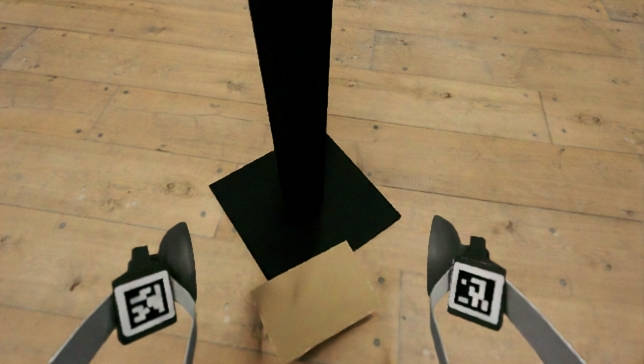

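Emit:
execute_actions([
  {"r1":{"joints":{"lift_m":0.12}}},
], cameras=[])

Emit:
execute_actions([
  {"r1":{"joints":{"gripper_m":0.0}}},
], cameras=["r1_wrist_camera"])

Scene clock: 295.93 s.
r1.base_odometry: x=+0.829 y=-1.126 heading=+1.568 (m, m, rad; r1's odometry frame)
r1.turned_by_wheels: +0.000 (rad since the last result)
r1.turned_by_imu: -0.001 (rad since the last result)
r1.base_tilt: forward=+0.7 right=-0.6 (deg)
r1.lidar_m: 1.53 2.37 1.91 1.90 2.08 2.16 2.14 2.34 2.91 0.44 3.16 1.54
r1.head_depth_mm: 2161 1804 1652 1491 1344 1235 1131 / 2170 470 1645 1474 1347 1221 1151 / 2135 452 1562 1452 1333 1238 - / 2138 464 1612 1431 1286 - - / 2125 1810 1623 1469 1321 1217 1114 / 2092 1827 1624 1446 1317 1214 1111 / 2090 1818 1601 1448 1305 1202 1113
r1.base_status: not commanded
r1.joint_positions: lift_m=+0.142 arm_m=+0.000 wrist_yaw_rad=+0.038 wrist_pitch_rad=-0.884 wrist_roll_rad=-0.014 gripper_m=+0.120 head_pan_rad=-1.407 head_tilt_rad=-1.087
r1.joint_status: lift_m contact_stop (moved -0.208 of -0.230)
r1.on_its_own: wrist_yaw_rad is held at +0.043, not at your +0.000, by its stall guard, which is not easing now; lift_m is slack since a contact_stop, until your next command for it (your +0.120 is given up)
r1.motor_effort: left_wheel=-3(3) right_wheel=+2(3) lift_m=+18(20) arm_m=-2(5) wrist_yaw_rad=+4(6) wrist_pitch_rad=-6(11) wrist_roll_rad=+9(16) gripper_m=-4(4) head_pan_rad=+2(2) head_tilt_rad=-9(8) (%)
r1.hand_pose: x=-0.0161 y=-0.2889 z=+0.0672 quat_wxyz=(+0.649, +0.317, -0.628, -0.288) (m; r1's base frame)
r1.wrist_depth_mm: 360 360 354 218 378 387 388 / 315 318 307 259 328 337 341 / 281 284 275 273 283 298 303 / 256 256 252 180 255 268 272 / 230 236 163 168 175 244 243 / 213 - 155 159 216 228 224 / 200 196 173 197 203 203 208
r2.base_odometry: x=+0.000 y=+0.000 heading=+0.000 (m, m, rad; r2's odometry frame)
r2.turned_by_wheels: +0.000 (rad since the last result)
r2.turned_by_imu: -0.001 (rad since the last result)
r2.base_tilt: forward=+0.6 right=-0.2 (deg)
r2.lidar_m: 4.01 1.32 1.48 3.45 1.61 0.86 0.72 0.72 0.81 1.32 3.48 3.95
r2.head_depth_mm: 3623 3769 3868 1853 1379 1885 1524 / 3734 3935 - 1843 2493 2026 1540 / 3993 - - 1814 2609 2017 1579 / - - - 1690 2724 1869 1569 / - - - 1763 2692 1868 1563 / - - - 2070 2684 1924 1559 / - - - 2257 2605 1955 1554
r2.base_status: not commanded
r2.joint_positions: lift_m=+0.598 arm_m=+0.001 wrist_yaw_rad=+3.025 wrist_pitch_rad=-0.504 wrist_roll_rad=+0.016 gripper_m=+0.037 head_pan_rad=+0.793 head_tilt_rad=-0.296
r2.joint_status: not commanded
r2.motor_effort: left_wheel=+1(1) right_wheel=-1(1) lift_m=+21(21) arm_m=+0(1) wrist_yaw_rad=+0(0) wrist_pitch_rad=+5(4) wrist_roll_rad=+1(0) gripper_m=+1(0) head_pan_rad=+4(5) head_tilt_rad=-1(2) (%)
r2.hand_pose: x=+0.0036 y=+0.0655 z=+0.5922 quat_wxyz=(+0.217, +0.699, +0.134, +0.668) (m; r2's base frame)
r2.wrist_depth_mm: - - - - - - - / - - - - - - - / - - - - - - - / - - - - - - - / - 993 - 982 968 946 924 / 832 871 - 841 - 820 836 / 775 749 741 749 741 718 730
pictures: none
ARM HIT: r1's arm struck its own base hard.
No camera images: the call's "cameras" was empty. Leave "cameras" out to get every camera's image.

not run: a stop came earlier in this reply.


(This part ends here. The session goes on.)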